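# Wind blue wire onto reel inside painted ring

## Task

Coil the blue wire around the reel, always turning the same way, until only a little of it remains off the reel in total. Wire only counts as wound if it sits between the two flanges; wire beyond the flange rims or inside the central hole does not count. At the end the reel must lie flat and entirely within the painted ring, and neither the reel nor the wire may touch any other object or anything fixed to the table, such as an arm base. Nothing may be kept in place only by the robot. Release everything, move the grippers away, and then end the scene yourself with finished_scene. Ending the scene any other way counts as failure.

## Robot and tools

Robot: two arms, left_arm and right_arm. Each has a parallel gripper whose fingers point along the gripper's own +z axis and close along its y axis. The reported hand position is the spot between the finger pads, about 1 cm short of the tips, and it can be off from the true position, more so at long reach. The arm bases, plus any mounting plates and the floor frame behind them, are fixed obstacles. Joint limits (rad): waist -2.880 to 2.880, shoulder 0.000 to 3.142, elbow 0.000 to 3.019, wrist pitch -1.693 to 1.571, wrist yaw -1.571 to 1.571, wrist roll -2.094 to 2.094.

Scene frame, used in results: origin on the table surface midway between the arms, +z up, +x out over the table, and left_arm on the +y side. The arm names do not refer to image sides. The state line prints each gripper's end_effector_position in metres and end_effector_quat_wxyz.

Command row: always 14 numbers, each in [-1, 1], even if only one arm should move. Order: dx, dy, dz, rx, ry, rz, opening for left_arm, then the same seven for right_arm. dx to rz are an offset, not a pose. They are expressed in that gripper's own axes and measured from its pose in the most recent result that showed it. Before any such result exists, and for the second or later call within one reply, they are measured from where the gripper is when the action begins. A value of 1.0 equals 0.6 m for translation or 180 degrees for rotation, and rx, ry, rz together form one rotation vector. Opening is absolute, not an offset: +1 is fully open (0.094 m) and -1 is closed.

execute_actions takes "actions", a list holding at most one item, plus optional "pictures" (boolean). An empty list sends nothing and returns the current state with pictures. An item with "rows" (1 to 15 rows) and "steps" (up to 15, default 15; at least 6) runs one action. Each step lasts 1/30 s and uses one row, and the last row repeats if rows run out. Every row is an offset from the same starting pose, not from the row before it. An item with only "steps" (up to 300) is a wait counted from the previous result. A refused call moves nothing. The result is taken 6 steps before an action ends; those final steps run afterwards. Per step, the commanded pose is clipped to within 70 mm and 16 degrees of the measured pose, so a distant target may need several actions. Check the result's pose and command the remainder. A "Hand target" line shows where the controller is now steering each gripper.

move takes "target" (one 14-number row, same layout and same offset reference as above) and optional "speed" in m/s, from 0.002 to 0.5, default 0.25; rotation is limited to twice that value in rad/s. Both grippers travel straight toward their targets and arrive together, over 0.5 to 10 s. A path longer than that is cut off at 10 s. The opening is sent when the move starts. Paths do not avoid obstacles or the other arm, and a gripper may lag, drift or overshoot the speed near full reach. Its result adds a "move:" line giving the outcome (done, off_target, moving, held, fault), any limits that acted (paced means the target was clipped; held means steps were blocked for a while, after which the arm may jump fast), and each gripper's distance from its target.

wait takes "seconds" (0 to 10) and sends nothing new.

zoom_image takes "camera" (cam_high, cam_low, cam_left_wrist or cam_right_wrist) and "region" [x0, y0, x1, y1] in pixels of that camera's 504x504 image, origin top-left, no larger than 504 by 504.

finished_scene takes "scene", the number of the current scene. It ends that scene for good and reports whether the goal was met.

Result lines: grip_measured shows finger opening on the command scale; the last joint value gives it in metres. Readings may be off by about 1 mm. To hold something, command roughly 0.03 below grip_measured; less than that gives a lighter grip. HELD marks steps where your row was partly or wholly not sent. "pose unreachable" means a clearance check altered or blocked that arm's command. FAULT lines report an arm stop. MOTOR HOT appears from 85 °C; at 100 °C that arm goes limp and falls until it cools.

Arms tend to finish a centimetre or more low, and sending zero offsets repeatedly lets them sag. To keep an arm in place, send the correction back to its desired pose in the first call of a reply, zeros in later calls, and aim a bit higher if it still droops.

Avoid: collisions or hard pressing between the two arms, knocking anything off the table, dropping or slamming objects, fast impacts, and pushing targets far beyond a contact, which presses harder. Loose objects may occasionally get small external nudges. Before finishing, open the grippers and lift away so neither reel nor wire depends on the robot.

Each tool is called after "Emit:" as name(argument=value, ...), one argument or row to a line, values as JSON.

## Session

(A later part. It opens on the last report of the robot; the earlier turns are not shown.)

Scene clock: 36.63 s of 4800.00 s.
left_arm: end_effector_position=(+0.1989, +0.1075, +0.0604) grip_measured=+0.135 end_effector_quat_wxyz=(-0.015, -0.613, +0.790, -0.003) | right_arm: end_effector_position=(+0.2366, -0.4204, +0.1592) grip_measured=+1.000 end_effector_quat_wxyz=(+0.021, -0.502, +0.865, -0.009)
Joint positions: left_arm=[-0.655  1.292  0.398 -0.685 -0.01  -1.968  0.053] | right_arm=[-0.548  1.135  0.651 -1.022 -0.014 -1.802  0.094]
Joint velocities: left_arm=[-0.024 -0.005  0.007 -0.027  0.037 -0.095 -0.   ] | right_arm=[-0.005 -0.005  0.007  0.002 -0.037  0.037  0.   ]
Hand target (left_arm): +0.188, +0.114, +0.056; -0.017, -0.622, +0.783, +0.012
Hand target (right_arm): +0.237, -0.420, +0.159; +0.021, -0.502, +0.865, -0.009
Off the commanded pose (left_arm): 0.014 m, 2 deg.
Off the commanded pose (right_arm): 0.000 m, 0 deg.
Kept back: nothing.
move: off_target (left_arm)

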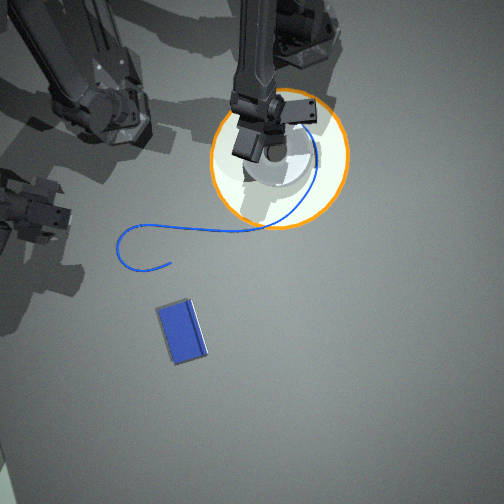

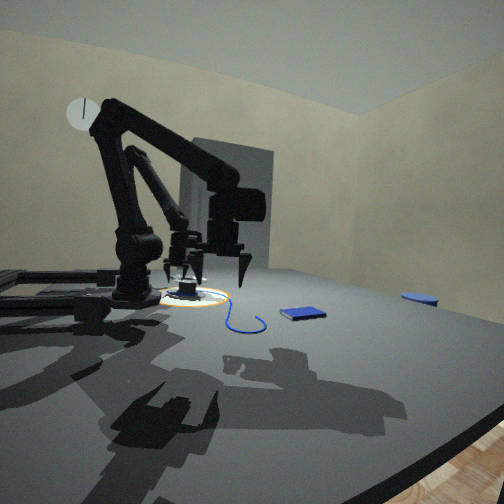

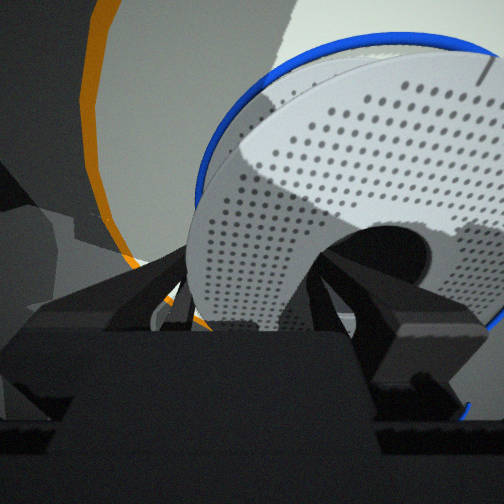

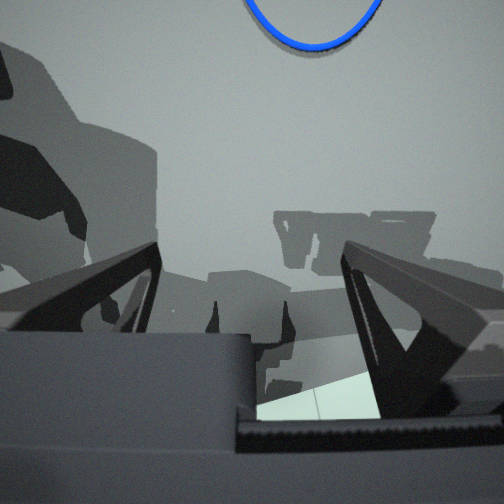

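Emit:
execute_actions(
  actions=[
    {"rows": [[-0.003,0,0.003,0,0,0.011,0.105, 0,0,0,0,0,0,1],[-0.006,0,0.006,0,0,0.022,0.105, 0,0,0,0,0,0,1],[-0.009,0,0.009,0,0,0.033,0.105, 0,0,0,0,0,0,1],[-0.0123,-0.001,0.012,0,0,0.044,0.105, 0,0,0,0,0,0,1]], "steps": 8},
  ],
)

Emit:
move(
  target=[-0.0937,-0.091,-0.018,0.004,-0.008,0.415,1, -0.522,0.0377,0.17,-0.0117,0.0087,-0.054,0.2],
  speed=0.5,
)

Scene clock: 41.03 s of 4800.00 s.
left_arm: end_effector_position=(+0.1996, +0.1079, +0.0604) grip_measured=+0.135 end_effector_quat_wxyz=(-0.013, -0.608, +0.794, -0.003) | right_arm: end_effector_position=(+0.2366, -0.4204, +0.1592) grip_measured=+1.000 end_effector_quat_wxyz=(+0.021, -0.502, +0.865, -0.009)
Joint positions: left_arm=[-0.655  1.292  0.398 -0.683 -0.014 -1.955  0.053] | right_arm=[-0.548  1.135  0.651 -1.022 -0.014 -1.802  0.094]
Joint velocities: left_arm=[-0.005 -0.015 -0.012  0.007 -0.051  0.359 -0.   ] | right_arm=[-0.005  0.005 -0.007 -0.007  0.022 -0.051  0.   ]
Steps of this call (steps 1 to 90: nothing new was sent; then 1.33 s passed at rest; steps 91 to 92: the first 2 steps of this action). Readings (end_effector_position):
91: left_arm (+0.1990, +0.1075, +0.0604) | right_arm (+0.2366, -0.4204, +0.1592)
92: the state above

Scene clock: 43.73 s of 4800.00 s.
left_arm: end_effector_position=(+0.2596, +0.1462, +0.0621) grip_measured=+0.999 end_effector_quat_wxyz=(+0.006, +0.055, +0.998, -0.007) | right_arm: end_effector_position=(+0.3636, -0.1345, +0.0574) grip_measured=+0.202 end_effector_quat_wxyz=(-0.011, -0.577, +0.816, +0.014)
Joint positions: left_arm=[-0.402  1.356  0.472 -0.666 -0.031 -0.282  0.094] | right_arm=[ 0.489  1.615  0.746 -0.731  0.022 -0.942  0.056]
Joint velocities: left_arm=[-0.015 -0.005  0.002  0.002  0.022  0.037 -0.   ] | right_arm=[-0.015  0.005  0.012 -0.007 -0.037  0.051 -0.   ]
Hand target (left_arm): +0.276, +0.143, +0.069; +0.013, +0.054, +0.998, -0.011
Hand target (right_arm): +0.380, -0.131, +0.062; +0.002, -0.573, +0.819, +0.008
Off your previous action's commanded pose (left_arm): 0.008 m, 3 deg at its last step (step 6 of this call).
Off your previous action's commanded pose (right_arm): 0.000 m, 0 deg at its last step (step 6 of this call).
Off the commanded pose (left_arm): 0.018 m, 1 deg.
Off the commanded pose (right_arm): 0.015 m, 2 deg.
Kept back: nothing.
move: off_target (left_arm, right_arm)

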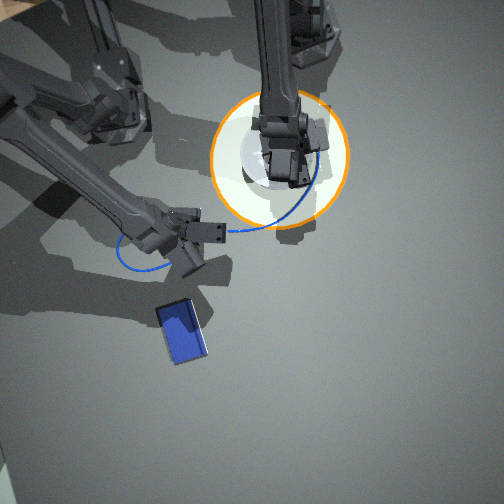

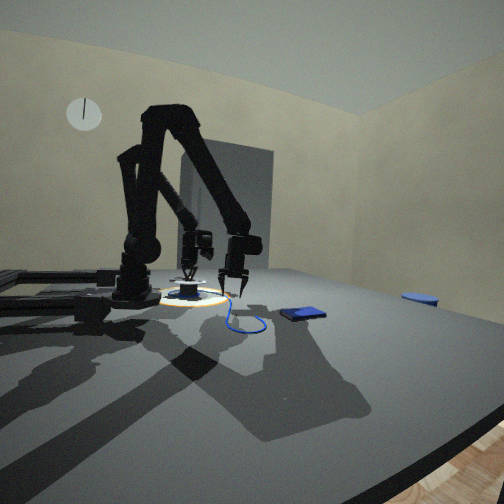

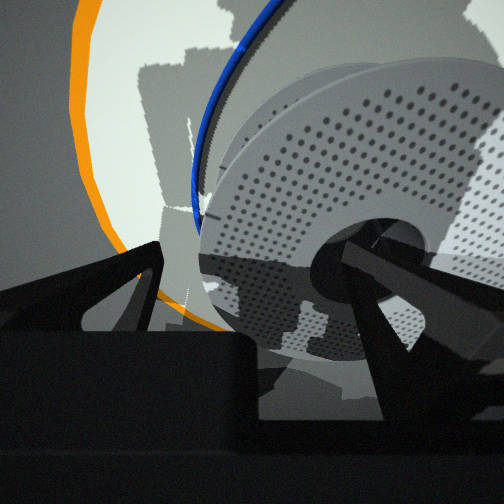

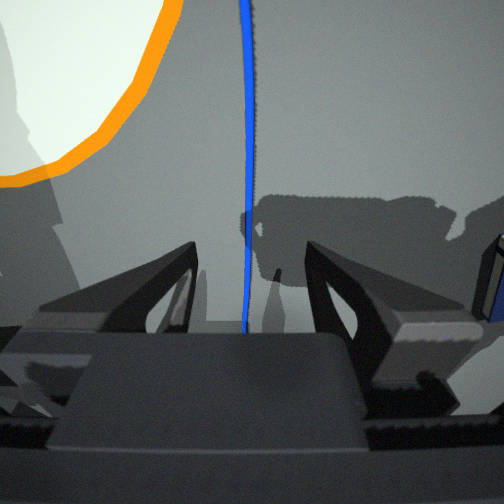

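Emit:
move(
  target=[-0.1118,-0.0848,-0.007,0,0,0.415,1, 0,0.004,0.082,0,0,0,-0.4],
  speed=0.5,
)

Scene clock: 46.00 s of 4800.00 s.
left_arm: end_effector_position=(+0.3074, +0.0989, +0.0624) grip_measured=+0.999 end_effector_quat_wxyz=(+0.003, +0.641, +0.768, -0.002) | right_arm: end_effector_position=(+0.3639, -0.1325, +0.0147) grip_measured=-0.398 end_effector_quat_wxyz=(-0.005, -0.577, +0.817, +0.012)
Joint positions: left_arm=[-0.484  1.522  0.649 -0.692 -0.035  0.916  0.094] | right_arm=[ 0.489  1.724  0.717 -0.579  0.022 -0.942  0.028]
Joint velocities: left_arm=[-0.015 -0.005  0.002  0.002 -0.007 -0.022  0.   ] | right_arm=[-0.005  0.015  0.012  0.017 -0.007 -0.051  0.001]
Hand target (left_arm): +0.320, +0.088, +0.068; +0.010, +0.650, +0.760, -0.002
Hand target (right_arm): +0.359, -0.134, +0.008; -0.011, -0.577, +0.816, +0.014
Off the commanded pose (left_arm): 0.018 m, 2 deg.
Off the commanded pose (right_arm): 0.008 m, 1 deg.
Kept back: nothing.
move: off_target (left_arm)

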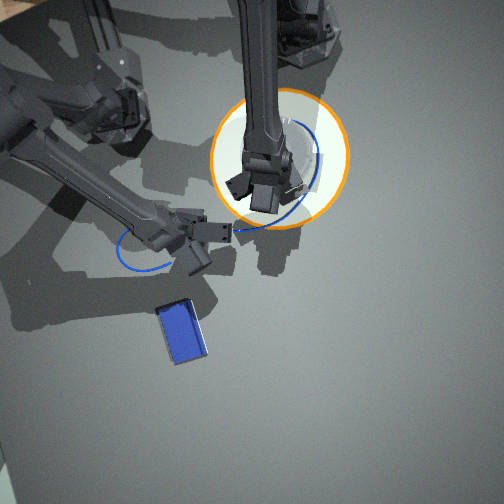

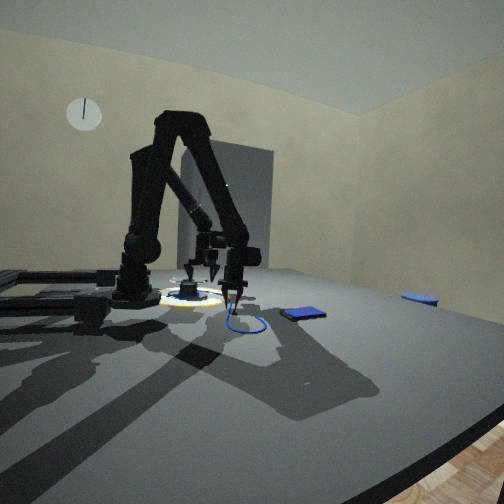

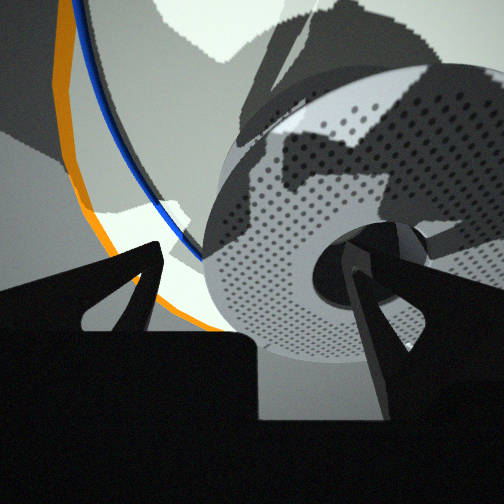

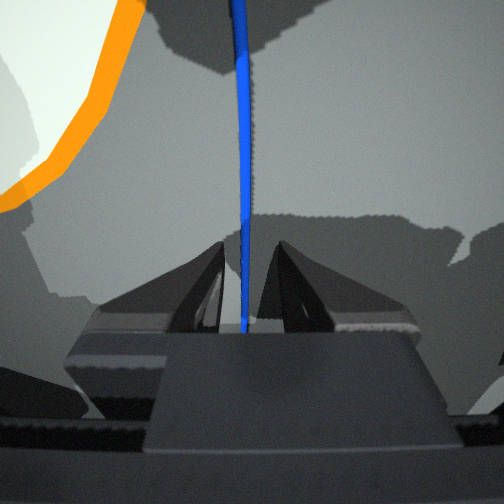

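Emit:
move(
  target=[-0.1097,-0.062,-0.002,0,0,0.424,1, 0,0.012,0.017,0,0,0,-0.4],
  speed=0.5,
)

Emit:
execute_actions(
  actions=[
    {"rows": [[0,0,0,0,0,0,0.85, 0,0,0,0,0,0,-0.5],[0,0,0,0,0,0,0.7, 0,0,0,0,0,0,-0.6],[0,0,0,0,0,0,0.58, 0,0,0,0,0,0,-0.68],[0,0,0,0,0,0,0.47, 0,0,0,0,0,0,-0.75],[0,0,0,0,0,0,0.38, 0,0,0,0,0,0,-0.81],[0,0,0,0,0,0,0.3, 0,0,0,0,0,0,-0.86],[0,0,0,0,0,0,0.24, 0,0,0,0,0,0,-0.9],[0,0,0,0,0,0,0.19, 0,0,0,0,0,0,-0.92],[0,0,0,0,0,0,0.15, 0,0,0,0,0,0,-0.94],[0,0,0,0,0,0,0.125, 0,0,0,0,0,0,-0.955],[0,0,0,0,0,0,0.105, 0,0,0,0,0,0,-0.965]], "steps": 11},
  ],
)

Emit:
execute_actions(
  actions=[
    {"steps": 9},
  ],
  pictures=true,
)

Scene clock: 48.53 s of 4800.00 s.
left_arm: end_effector_position=(+0.2711, +0.0405, +0.0588) grip_measured=+0.999 end_effector_quat_wxyz=(-0.002, +0.976, +0.218, -0.004) | right_arm: end_effector_position=(+0.3635, -0.1316, +0.0122) grip_measured=-0.398 end_effector_quat_wxyz=(+0.003, -0.577, +0.817, +0.009)
Joint positions: left_arm=[-0.701  1.553  0.66  -0.695 -0.037  2.01   0.094] | right_arm=[ 0.492  1.724  0.705 -0.551  0.022 -0.939  0.028]
Joint velocities: left_arm=[-0.005  0.005 -0.012 -0.007  0.022  0.022  0.   ] | right_arm=[-0.015 -0.005  0.007  0.017 -0.095 -0.022 -0.   ]
Hand target (left_arm): +0.281, +0.028, +0.064; +0.004, +0.978, +0.207, -0.001
Hand target (right_arm): +0.357, -0.130, +0.005; -0.005, -0.577, +0.817, +0.012
Off the commanded pose (left_arm): 0.018 m, 1 deg.
Off the commanded pose (right_arm): 0.010 m, 1 deg.
Kept back: nothing.
move: off_target (left_arm)

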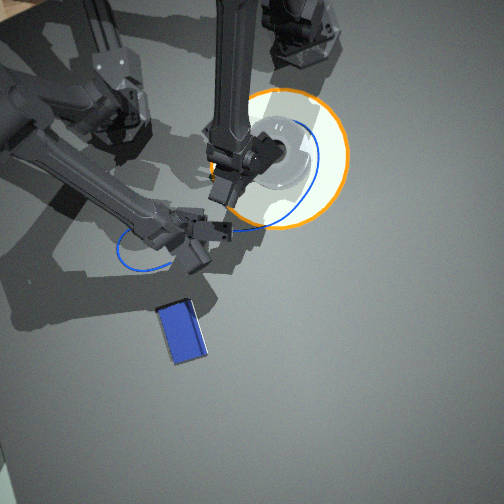

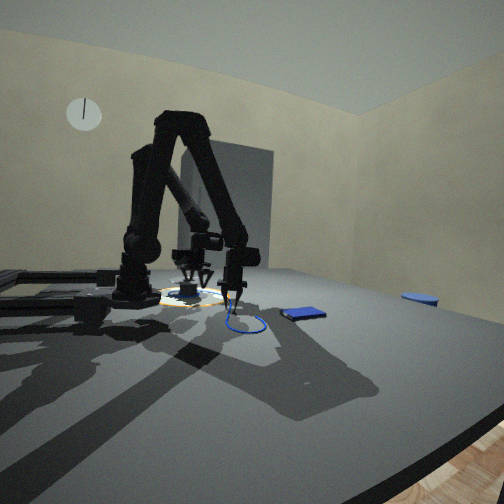

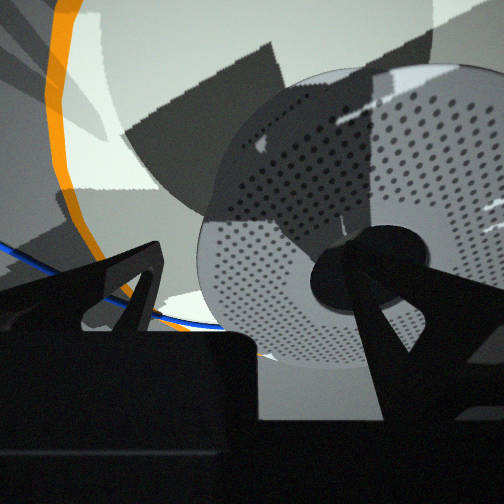

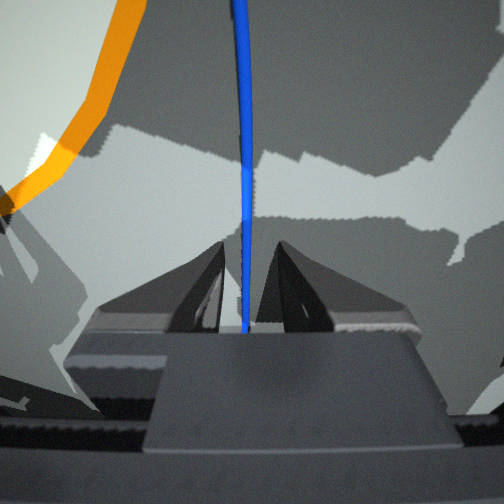

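Scene clock: 48.70 s of 4800.00 s.
left_arm: end_effector_position=(+0.2711, +0.0405, +0.0588) grip_measured=+0.430 end_effector_quat_wxyz=(-0.002, +0.976, +0.218, -0.004) | right_arm: end_effector_position=(+0.3635, -0.1316, +0.0122) grip_measured=-0.778 end_effector_quat_wxyz=(+0.003, -0.577, +0.817, +0.009)
Joint positions: left_arm=[-0.701  1.553  0.66  -0.695 -0.037  2.01   0.067] | right_arm=[ 0.492  1.724  0.705 -0.551  0.022 -0.939  0.01 ]
Joint velocities: left_arm=[ 0.015 -0.015  0.002 -0.002 -0.007 -0.095 -0.097] | right_arm=[-0.005 -0.005 -0.012 -0.012 -0.066 -0.007 -0.063]
Steps of this call (steps 1 to 5: the first 5 steps of this action). Readings (end_effector_position):
1: left_arm (+0.2711, +0.0405, +0.0588) | right_arm (+0.3635, -0.1316, +0.0122)
2: left_arm (+0.2711, +0.0405, +0.0588) | right_arm (+0.3635, -0.1316, +0.0122)
4: left_arm (+0.2711, +0.0405, +0.0588) | right_arm (+0.3635, -0.1316, +0.0122)
5: the state above

Scene clock: 49.00 s of 4800.00 s.
left_arm: end_effector_position=(+0.2712, +0.0407, +0.0588) grip_measured=+0.131 end_effector_quat_wxyz=(-0.003, +0.976, +0.217, -0.004) | right_arm: end_effector_position=(+0.3635, -0.1316, +0.0122) grip_measured=-0.948 end_effector_quat_wxyz=(+0.003, -0.577, +0.817, +0.009)
Joint positions: left_arm=[-0.701  1.553  0.66  -0.695 -0.038  2.01   0.053] | right_arm=[ 0.492  1.724  0.705 -0.551  0.022 -0.939  0.002]
Joint velocities: left_arm=[ 0.005  0.005 -0.002  0.012 -0.007  0.066  0.001] | right_arm=[-0.024 -0.005 -0.002  0.002 -0.007 -0.095 -0.001]
Hand target (left_arm): +0.271, +0.040, +0.059; -0.002, +0.976, +0.218, -0.004
Hand target (right_arm): +0.364, -0.132, +0.012; +0.003, -0.577, +0.817, +0.009
Off the commanded pose (left_arm): 0.000 m, 0 deg.
Off the commanded pose (right_arm): 0.000 m, 0 deg.
Kept back: nothing.
Steps of this call (steps 1 to 6: the last 6 steps of your previous action; steps 7 to 9: nothing new was sent). Readings (end_effector_position):
1: left_arm (+0.2711, +0.0405, +0.0588) | right_arm (+0.3635, -0.1316, +0.0122)
2: left_arm (+0.2712, +0.0405, +0.0588) | right_arm (+0.3635, -0.1316, +0.0122)
4: left_arm (+0.2713, +0.0407, +0.0588) | right_arm (+0.3635, -0.1316, +0.0122)
8: left_arm (+0.2712, +0.0407, +0.0588) | right_arm (+0.3635, -0.1316, +0.0122)
9: the state above

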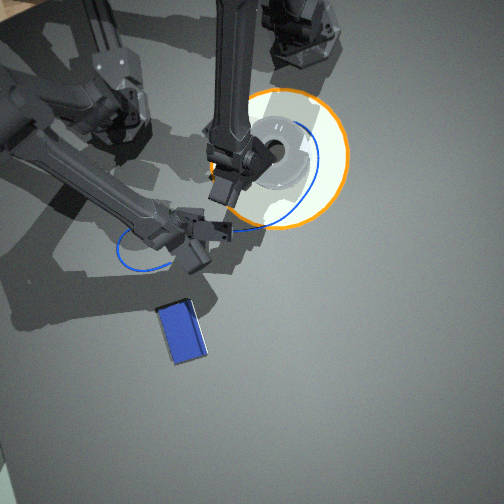

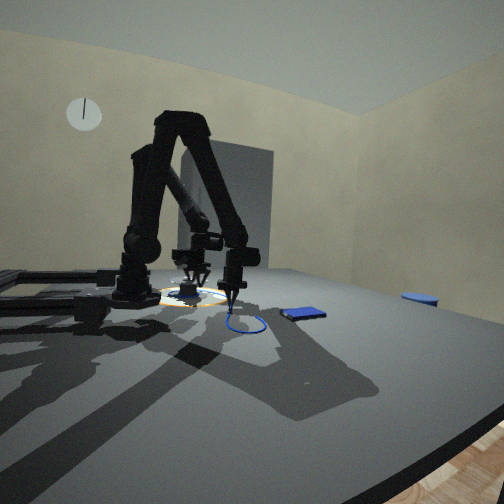

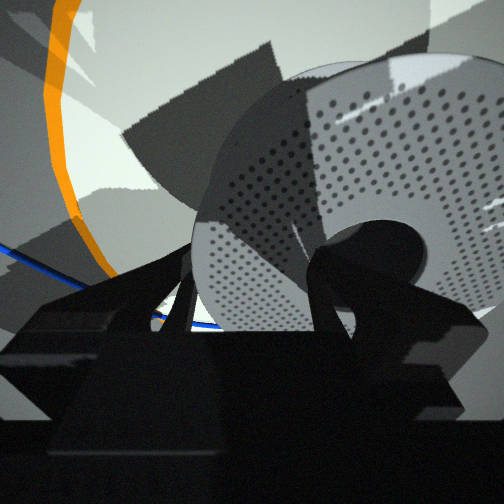

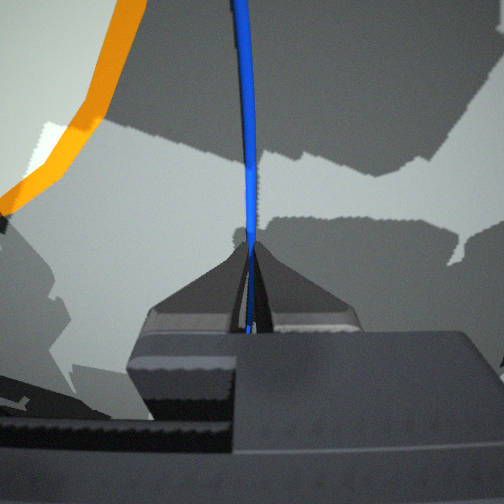

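Emit:
move(
  target=[0,0,0,0,0,0,0.105, 0.149,-0.119,-0.173,0,0,-0.153,-0.97],
  speed=0.2,
)

Emit:
zoom_image(
  camera="cam_high",
  region=[195, 75, 365, 245],
)

Emit:
zoom_image(
  camera="cam_low",
  region=[140, 240, 290, 340],
)

Scene clock: 51.17 s of 4800.00 s.
left_arm: end_effector_position=(+0.2712, +0.0407, +0.0588) grip_measured=+0.131 end_effector_quat_wxyz=(-0.003, +0.976, +0.217, -0.004) | right_arm: end_effector_position=(+0.3840, -0.2409, +0.1036) grip_measured=-0.952 end_effector_quat_wxyz=(+0.007, +0.753, -0.658, -0.017)
Joint positions: left_arm=[-0.701  1.553  0.66  -0.695 -0.038  2.01   0.053] | right_arm=[ 0.187  1.513  0.807 -0.888  0.028 -1.718  0.002]
Joint velocities: left_arm=[-0.005 -0.005 -0.007 -0.007 -0.037 -0.037  0.001] | right_arm=[ 0.005  0.005 -0.002  0.007 -0.022 -0.051 -0.001]
Hand target (left_arm): +0.271, +0.041, +0.059; -0.003, +0.976, +0.217, -0.004
Hand target (right_arm): +0.401, -0.243, +0.116; -0.004, +0.755, -0.656, -0.005
Off the commanded pose (left_arm): 0.000 m, 0 deg.
Off the commanded pose (right_arm): 0.020 m, 2 deg.
Kept back: nothing.
move: off_target (right_arm)

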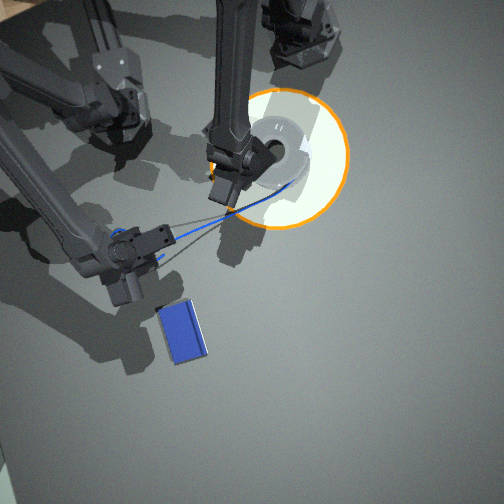

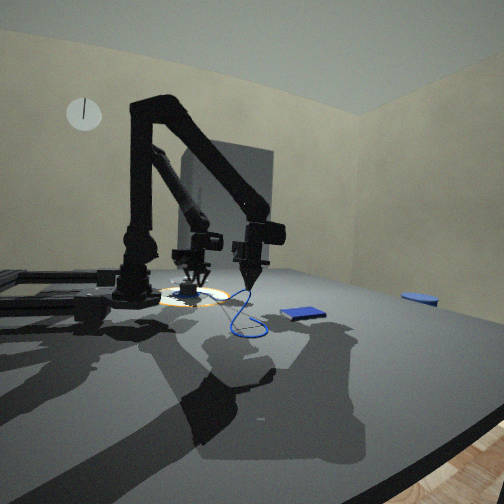

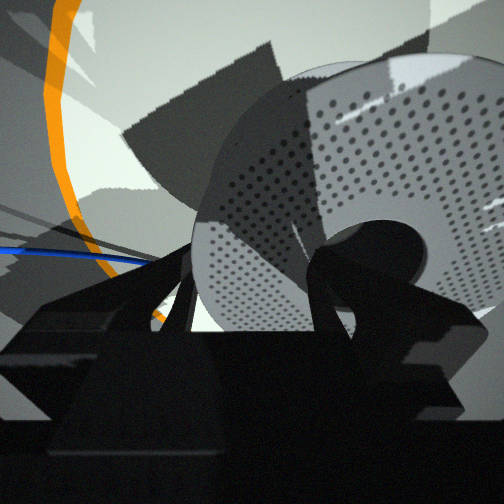

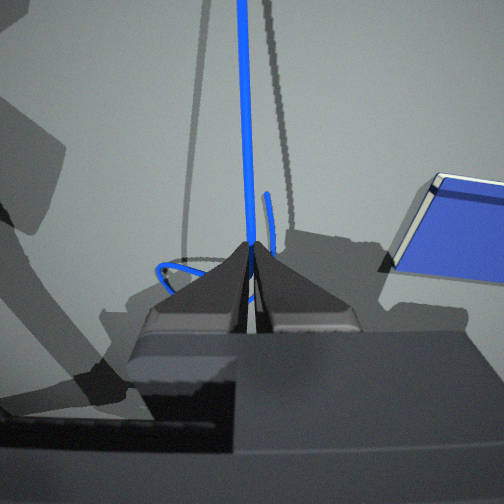

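Region (195, 75, 365, 245) of cam_high's 504x504 image, scaled by 2.965, with more detail than that image has.

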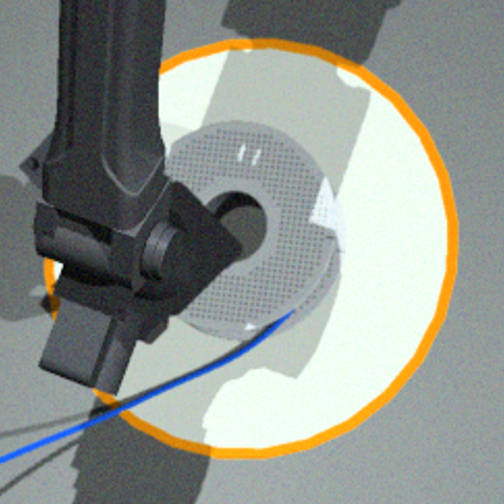

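Region (140, 240, 290, 340) of cam_low's 504x504 image, scaled by 3.360, with more detail than that image has.

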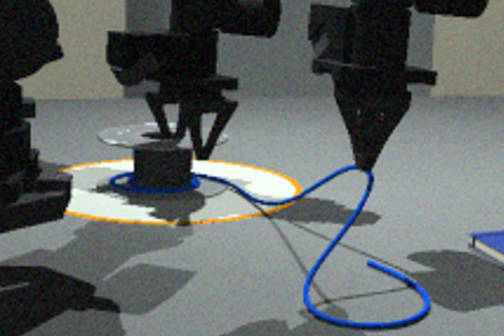

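Emit:
move(
  target=[0.1007,-0.1344,0.003,0,0,-0.639,0.105, -0.159,0.007,0.057,0.0105,0.005,0.094,-0.97],
  speed=0.5,
)

Emit:
zoom_image(
  camera="cam_low",
  region=[140, 240, 290, 340],
)

Emit:
move(
  target=[0.0925,-0.137,0.006,0,0,-0.667,0.105, -0.195,0.0477,0.055,0,0,0.089,-0.97],
  speed=0.5,
)

Emit:
zoom_image(
  camera="cam_low",
  region=[140, 240, 290, 340],
)

Scene clock: 56.63 s of 4800.00 s.
left_arm: end_effector_position=(+0.2909, +0.1331, +0.0585) grip_measured=+0.131 end_effector_quat_wxyz=(-0.009, +0.363, +0.932, -0.007) | right_arm: end_effector_position=(+0.3702, -0.1454, +0.0775) grip_measured=-0.952 end_effector_quat_wxyz=(-0.003, +0.649, -0.761, -0.000)
Joint positions: left_arm=[-0.399  1.474  0.581 -0.691 -0.027  0.351  0.053] | right_arm=[ 0.464  1.553  0.747 -0.757  0.038 -1.151  0.002]
Joint velocities: left_arm=[-0.015 -0.005  0.002 -0.032 -0.022 -0.051 -0.001] | right_arm=[-0.015  0.005  0.002 -0.017  0.051 -0.037  0.001]
Hand target (left_arm): +0.293, +0.140, +0.058; -0.004, +0.341, +0.940, +0.001
Hand target (right_arm): +0.366, -0.145, +0.070; -0.003, -0.648, +0.762, +0.002
Off the commanded pose (left_arm): 0.006 m, 3 deg.
Off the commanded pose (right_arm): 0.008 m, 1 deg.
Kept back: nothing.
move: off_target (left_arm)

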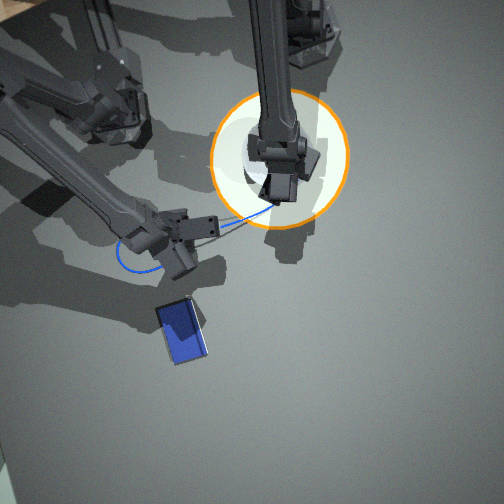

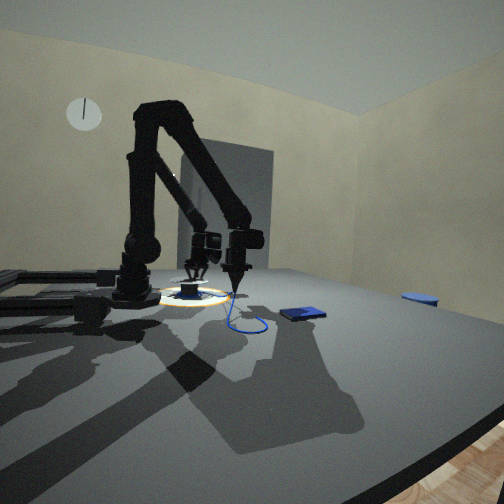

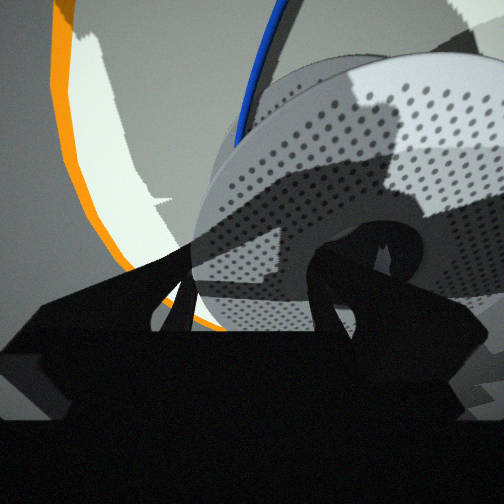

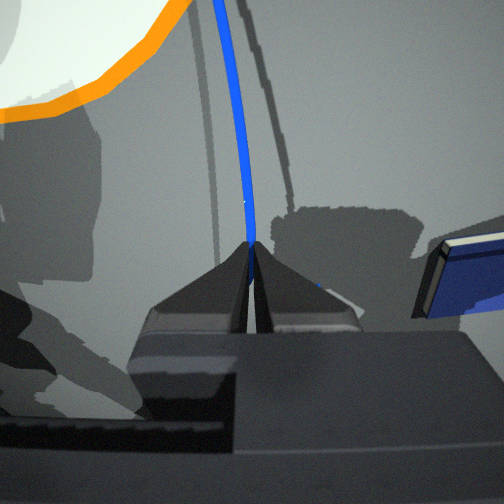

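Region (140, 240, 290, 340) of cam_low's 504x504 image, scaled by 3.360, with more detail than that image has.

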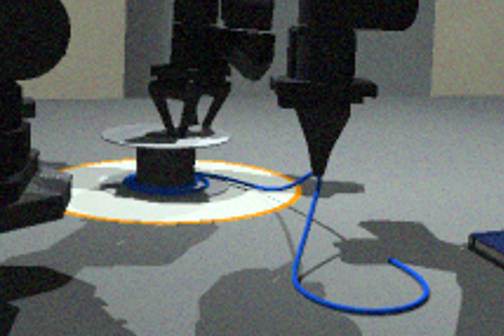

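Scene clock: 59.50 s of 4800.00 s.
left_arm: end_effector_position=(+0.2046, +0.1038, +0.0618) grip_measured=+0.131 end_effector_quat_wxyz=(-0.010, -0.617, +0.787, -0.008) | right_arm: end_effector_position=(+0.3450, -0.0362, +0.0409) grip_measured=-0.952 end_effector_quat_wxyz=(-0.012, -0.539, +0.842, +0.003)
Joint positions: left_arm=[-0.659  1.298  0.409 -0.677 -0.018 -1.981  0.053] | right_arm=[ 0.766  1.715  0.802 -0.693  0.034 -0.572  0.002]
Joint velocities: left_arm=[-0.005  0.005 -0.002 -0.002  0.007 -0.007  0.   ] | right_arm=[-0.024 -0.005 -0.007  0.007  0.007 -0.037 -0.   ]
Hand target (left_arm): +0.194, +0.110, +0.057; -0.011, -0.626, +0.780, +0.005
Hand target (right_arm): +0.360, -0.024, +0.043; +0.002, -0.537, +0.844, +0.004
Off the commanded pose (left_arm): 0.013 m, 2 deg.
Off the commanded pose (right_arm): 0.019 m, 2 deg.
Kept back: nothing.
move: off_target (left_arm, right_arm)

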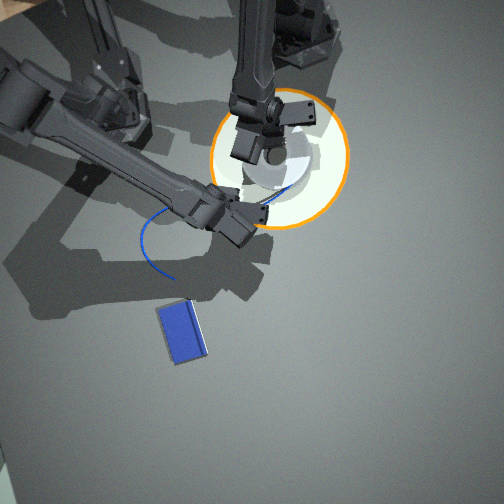

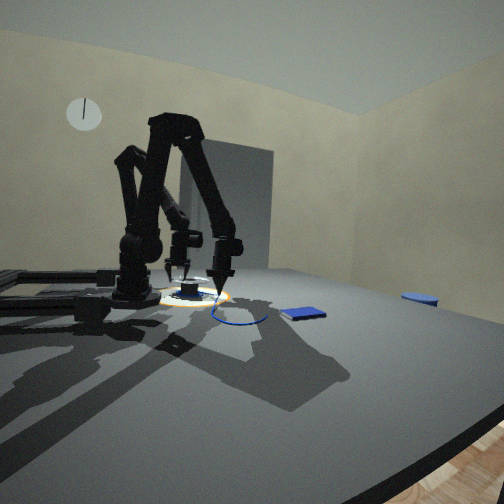

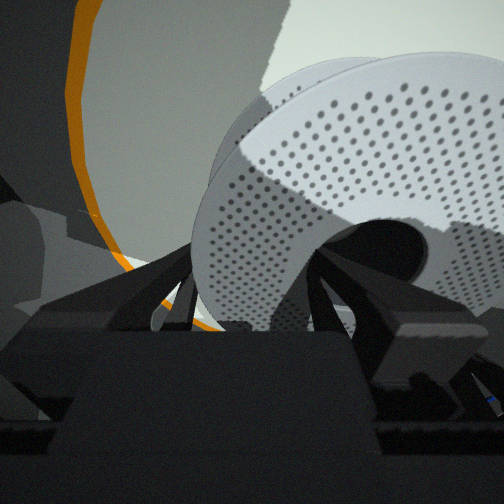

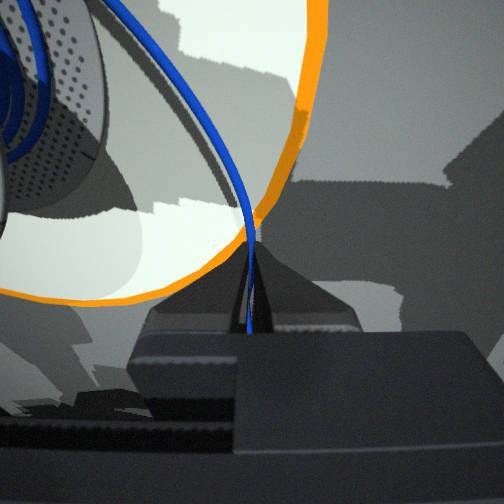

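Region (140, 240, 290, 340) of cam_low's 504x504 image, scaled by 3.360, with more detail than that image has.

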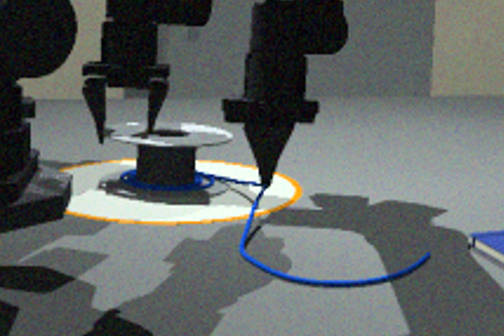

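Emit:
execute_actions(
  actions=[],
)

Scene clock: 60.50 s of 4800.00 s.
left_arm: end_effector_position=(+0.2046, +0.1038, +0.0618) grip_measured=+0.131 end_effector_quat_wxyz=(-0.010, -0.618, +0.786, -0.008) | right_arm: end_effector_position=(+0.3450, -0.0362, +0.0409) grip_measured=-0.952 end_effector_quat_wxyz=(-0.012, -0.539, +0.842, +0.003)
Joint positions: left_arm=[-0.659  1.298  0.409 -0.677 -0.018 -1.984  0.053] | right_arm=[ 0.766  1.715  0.802 -0.693  0.034 -0.572  0.002]
Joint velocities: left_arm=[ 0.005 -0.005 -0.002 -0.002  0.007  0.022 -0.   ] | right_arm=[-0.015  0.005 -0.022 -0.002 -0.022  0.037  0.   ]
Hand target (left_arm): +0.194, +0.110, +0.057; -0.011, -0.626, +0.780, +0.005
Hand target (right_arm): +0.360, -0.024, +0.043; +0.002, -0.537, +0.844, +0.004
Off the commanded pose (left_arm): 0.013 m, 2 deg.
Off the commanded pose (right_arm): 0.019 m, 2 deg.
Kept back: nothing.
Steps of this call (steps 1 to 30: nothing new was sent). Readings (end_effector_position):
1: left_arm (+0.2046, +0.1038, +0.0618) | right_arm (+0.3450, -0.0362, +0.0409)
2: left_arm (+0.2046, +0.1038, +0.0618) | right_arm (+0.3450, -0.0362, +0.0409)
4: left_arm (+0.2046, +0.1038, +0.0618) | right_arm (+0.3450, -0.0362, +0.0409)
8: left_arm (+0.2046, +0.1038, +0.0618) | right_arm (+0.3450, -0.0362, +0.0409)
30: the state above

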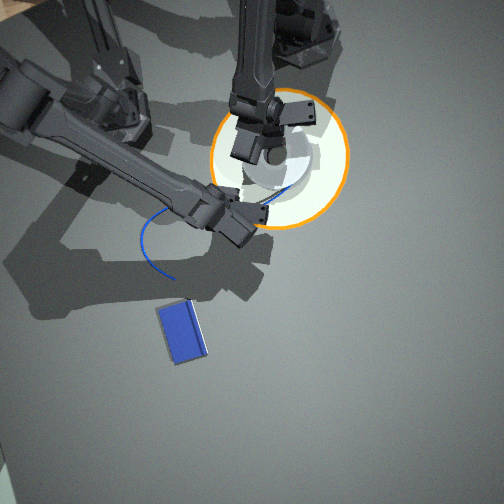

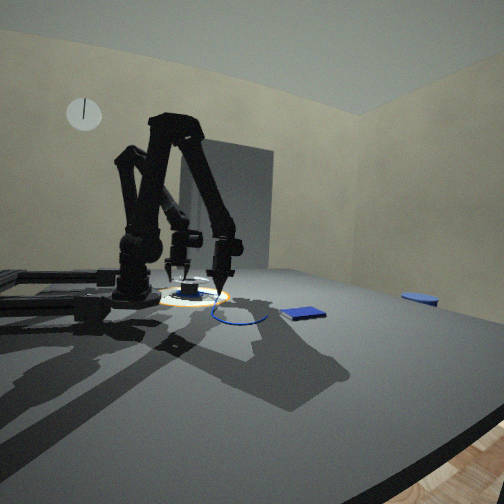

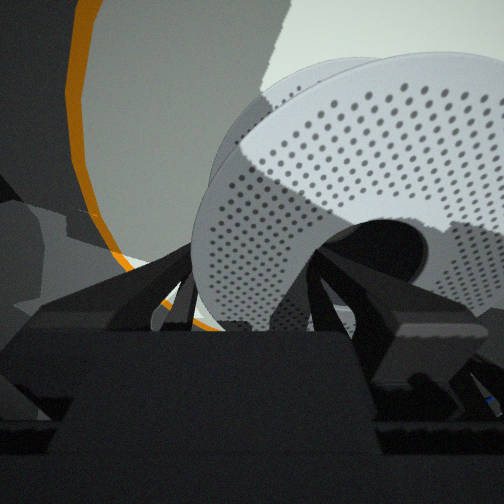

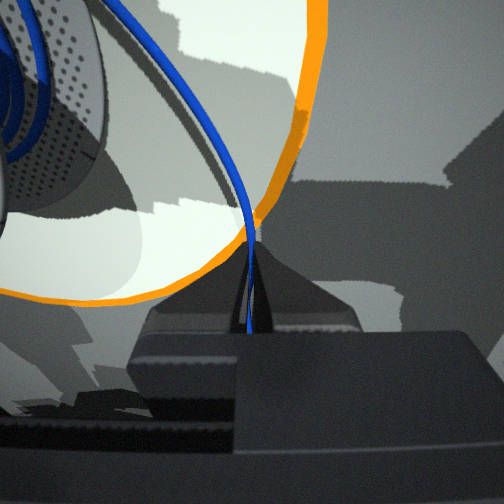

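Emit:
move(
  target=[-0.091,-0.094,-0.010,0.003,-0.006,0.428,1, 0.28,-0.047,-0.035,0,0,-0.111,-0.4],
  speed=0.5,
)

Scene clock: 64.90 s of 4800.00 s.
left_arm: end_effector_position=(+0.2541, +0.1480, +0.0605) grip_measured=+0.999 end_effector_quat_wxyz=(-0.002, +0.007, +1.000, -0.004) | right_arm: end_effector_position=(+0.3057, -0.2001, +0.0687) grip_measured=-0.402 end_effector_quat_wxyz=(+0.006, +0.675, -0.738, +0.002)
Joint positions: left_arm=[-0.403  1.357  0.467 -0.677 -0.031 -0.381  0.094] | right_arm=[ 0.34   1.404  0.549 -0.718  0.051 -1.343  0.028]
Joint velocities: left_arm=[-0.015  0.015 -0.007 -0.002 -0.037 -0.007 -0.001] | right_arm=[ 0.015  0.005  0.002 -0.012  0.022 -0.037 -0.   ]
Hand target (left_arm): +0.273, +0.144, +0.067; +0.008, +0.005, +1.000, -0.010
Hand target (right_arm): +0.300, -0.202, +0.068; -0.011, -0.677, +0.736, +0.001
Off the commanded pose (left_arm): 0.020 m, 1 deg.
Off the commanded pose (right_arm): 0.007 m, 1 deg.
Kept back: nothing.
move: off_target (left_arm)

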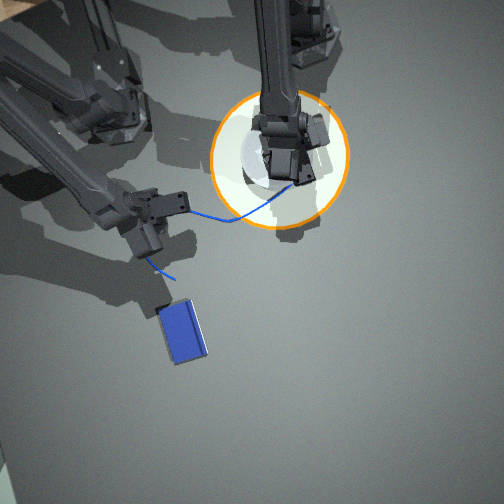

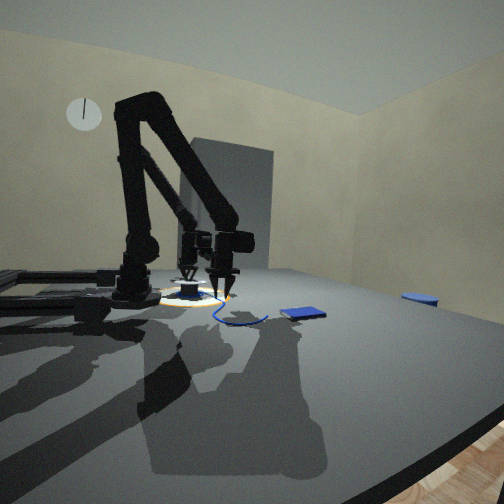

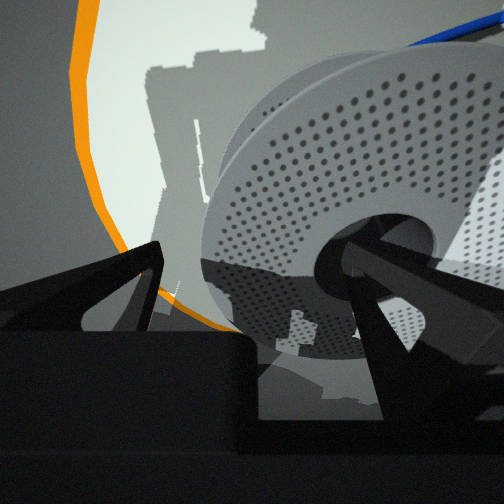

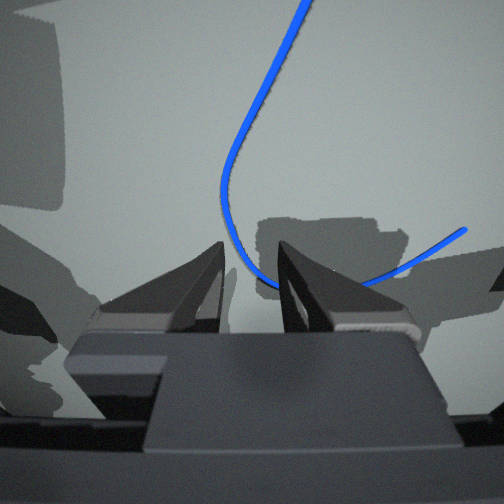

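Emit:
move(
  target=[-0.112,-0.093,-0.010,0,0,0.428,1, 0.083,0.02,0.10,0,0,-0.117,-0.4],
  speed=0.5,
)

Scene clock: 67.80 s of 4800.00 s.
left_arm: end_effector_position=(+0.3072, +0.1018, +0.0613) grip_measured=+0.999 end_effector_quat_wxyz=(-0.006, +0.619, +0.785, -0.005) | right_arm: end_effector_position=(+0.2925, -0.2493, +0.0138) grip_measured=-0.402 end_effector_quat_wxyz=(+0.004, +0.798, -0.603, +0.006)
Joint positions: left_arm=[-0.475  1.531  0.655 -0.707 -0.034  0.869  0.094] | right_arm=[ 0.152  1.541  0.46  -0.469  0.052 -1.898  0.028]
Joint velocities: left_arm=[-0.015  0.005 -0.002 -0.002 -0.007 -0.007  0.   ] | right_arm=[-0.005 -0.015 -0.012 -0.007 -0.037  0.081 -0.   ]
Hand target (left_arm): +0.320, +0.091, +0.067; +0.001, +0.628, +0.778, -0.005
Hand target (right_arm): +0.288, -0.251, +0.009; +0.007, +0.798, -0.602, +0.003
Off the commanded pose (left_arm): 0.018 m, 2 deg.
Off the commanded pose (right_arm): 0.006 m, 1 deg.
Kept back: nothing.
move: off_target (left_arm)

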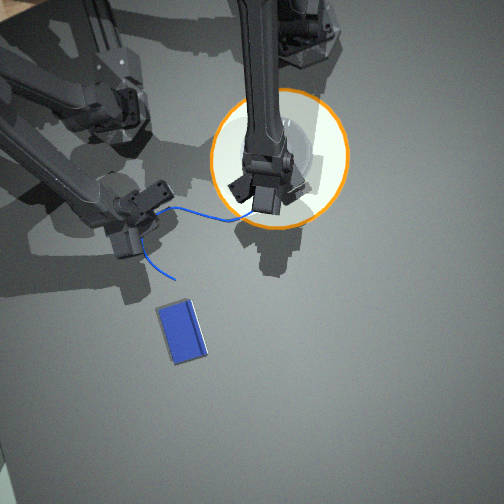

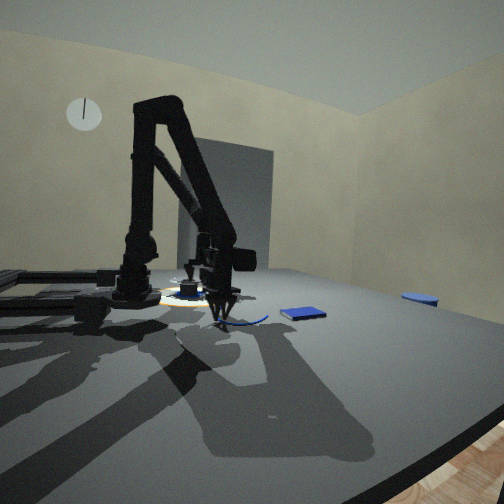

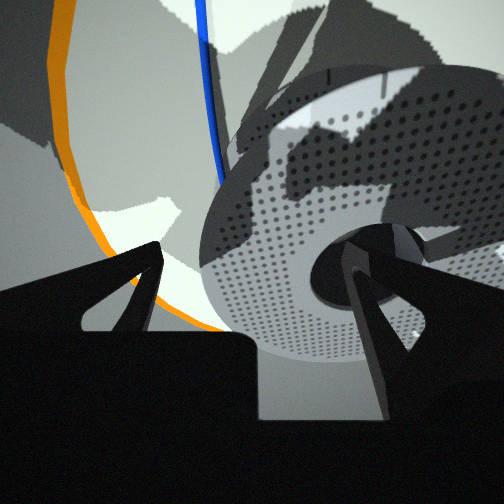

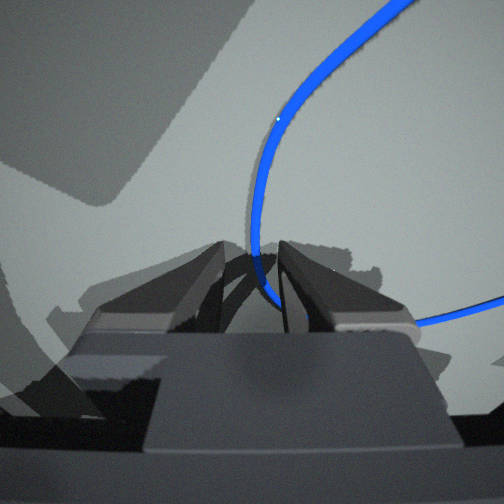

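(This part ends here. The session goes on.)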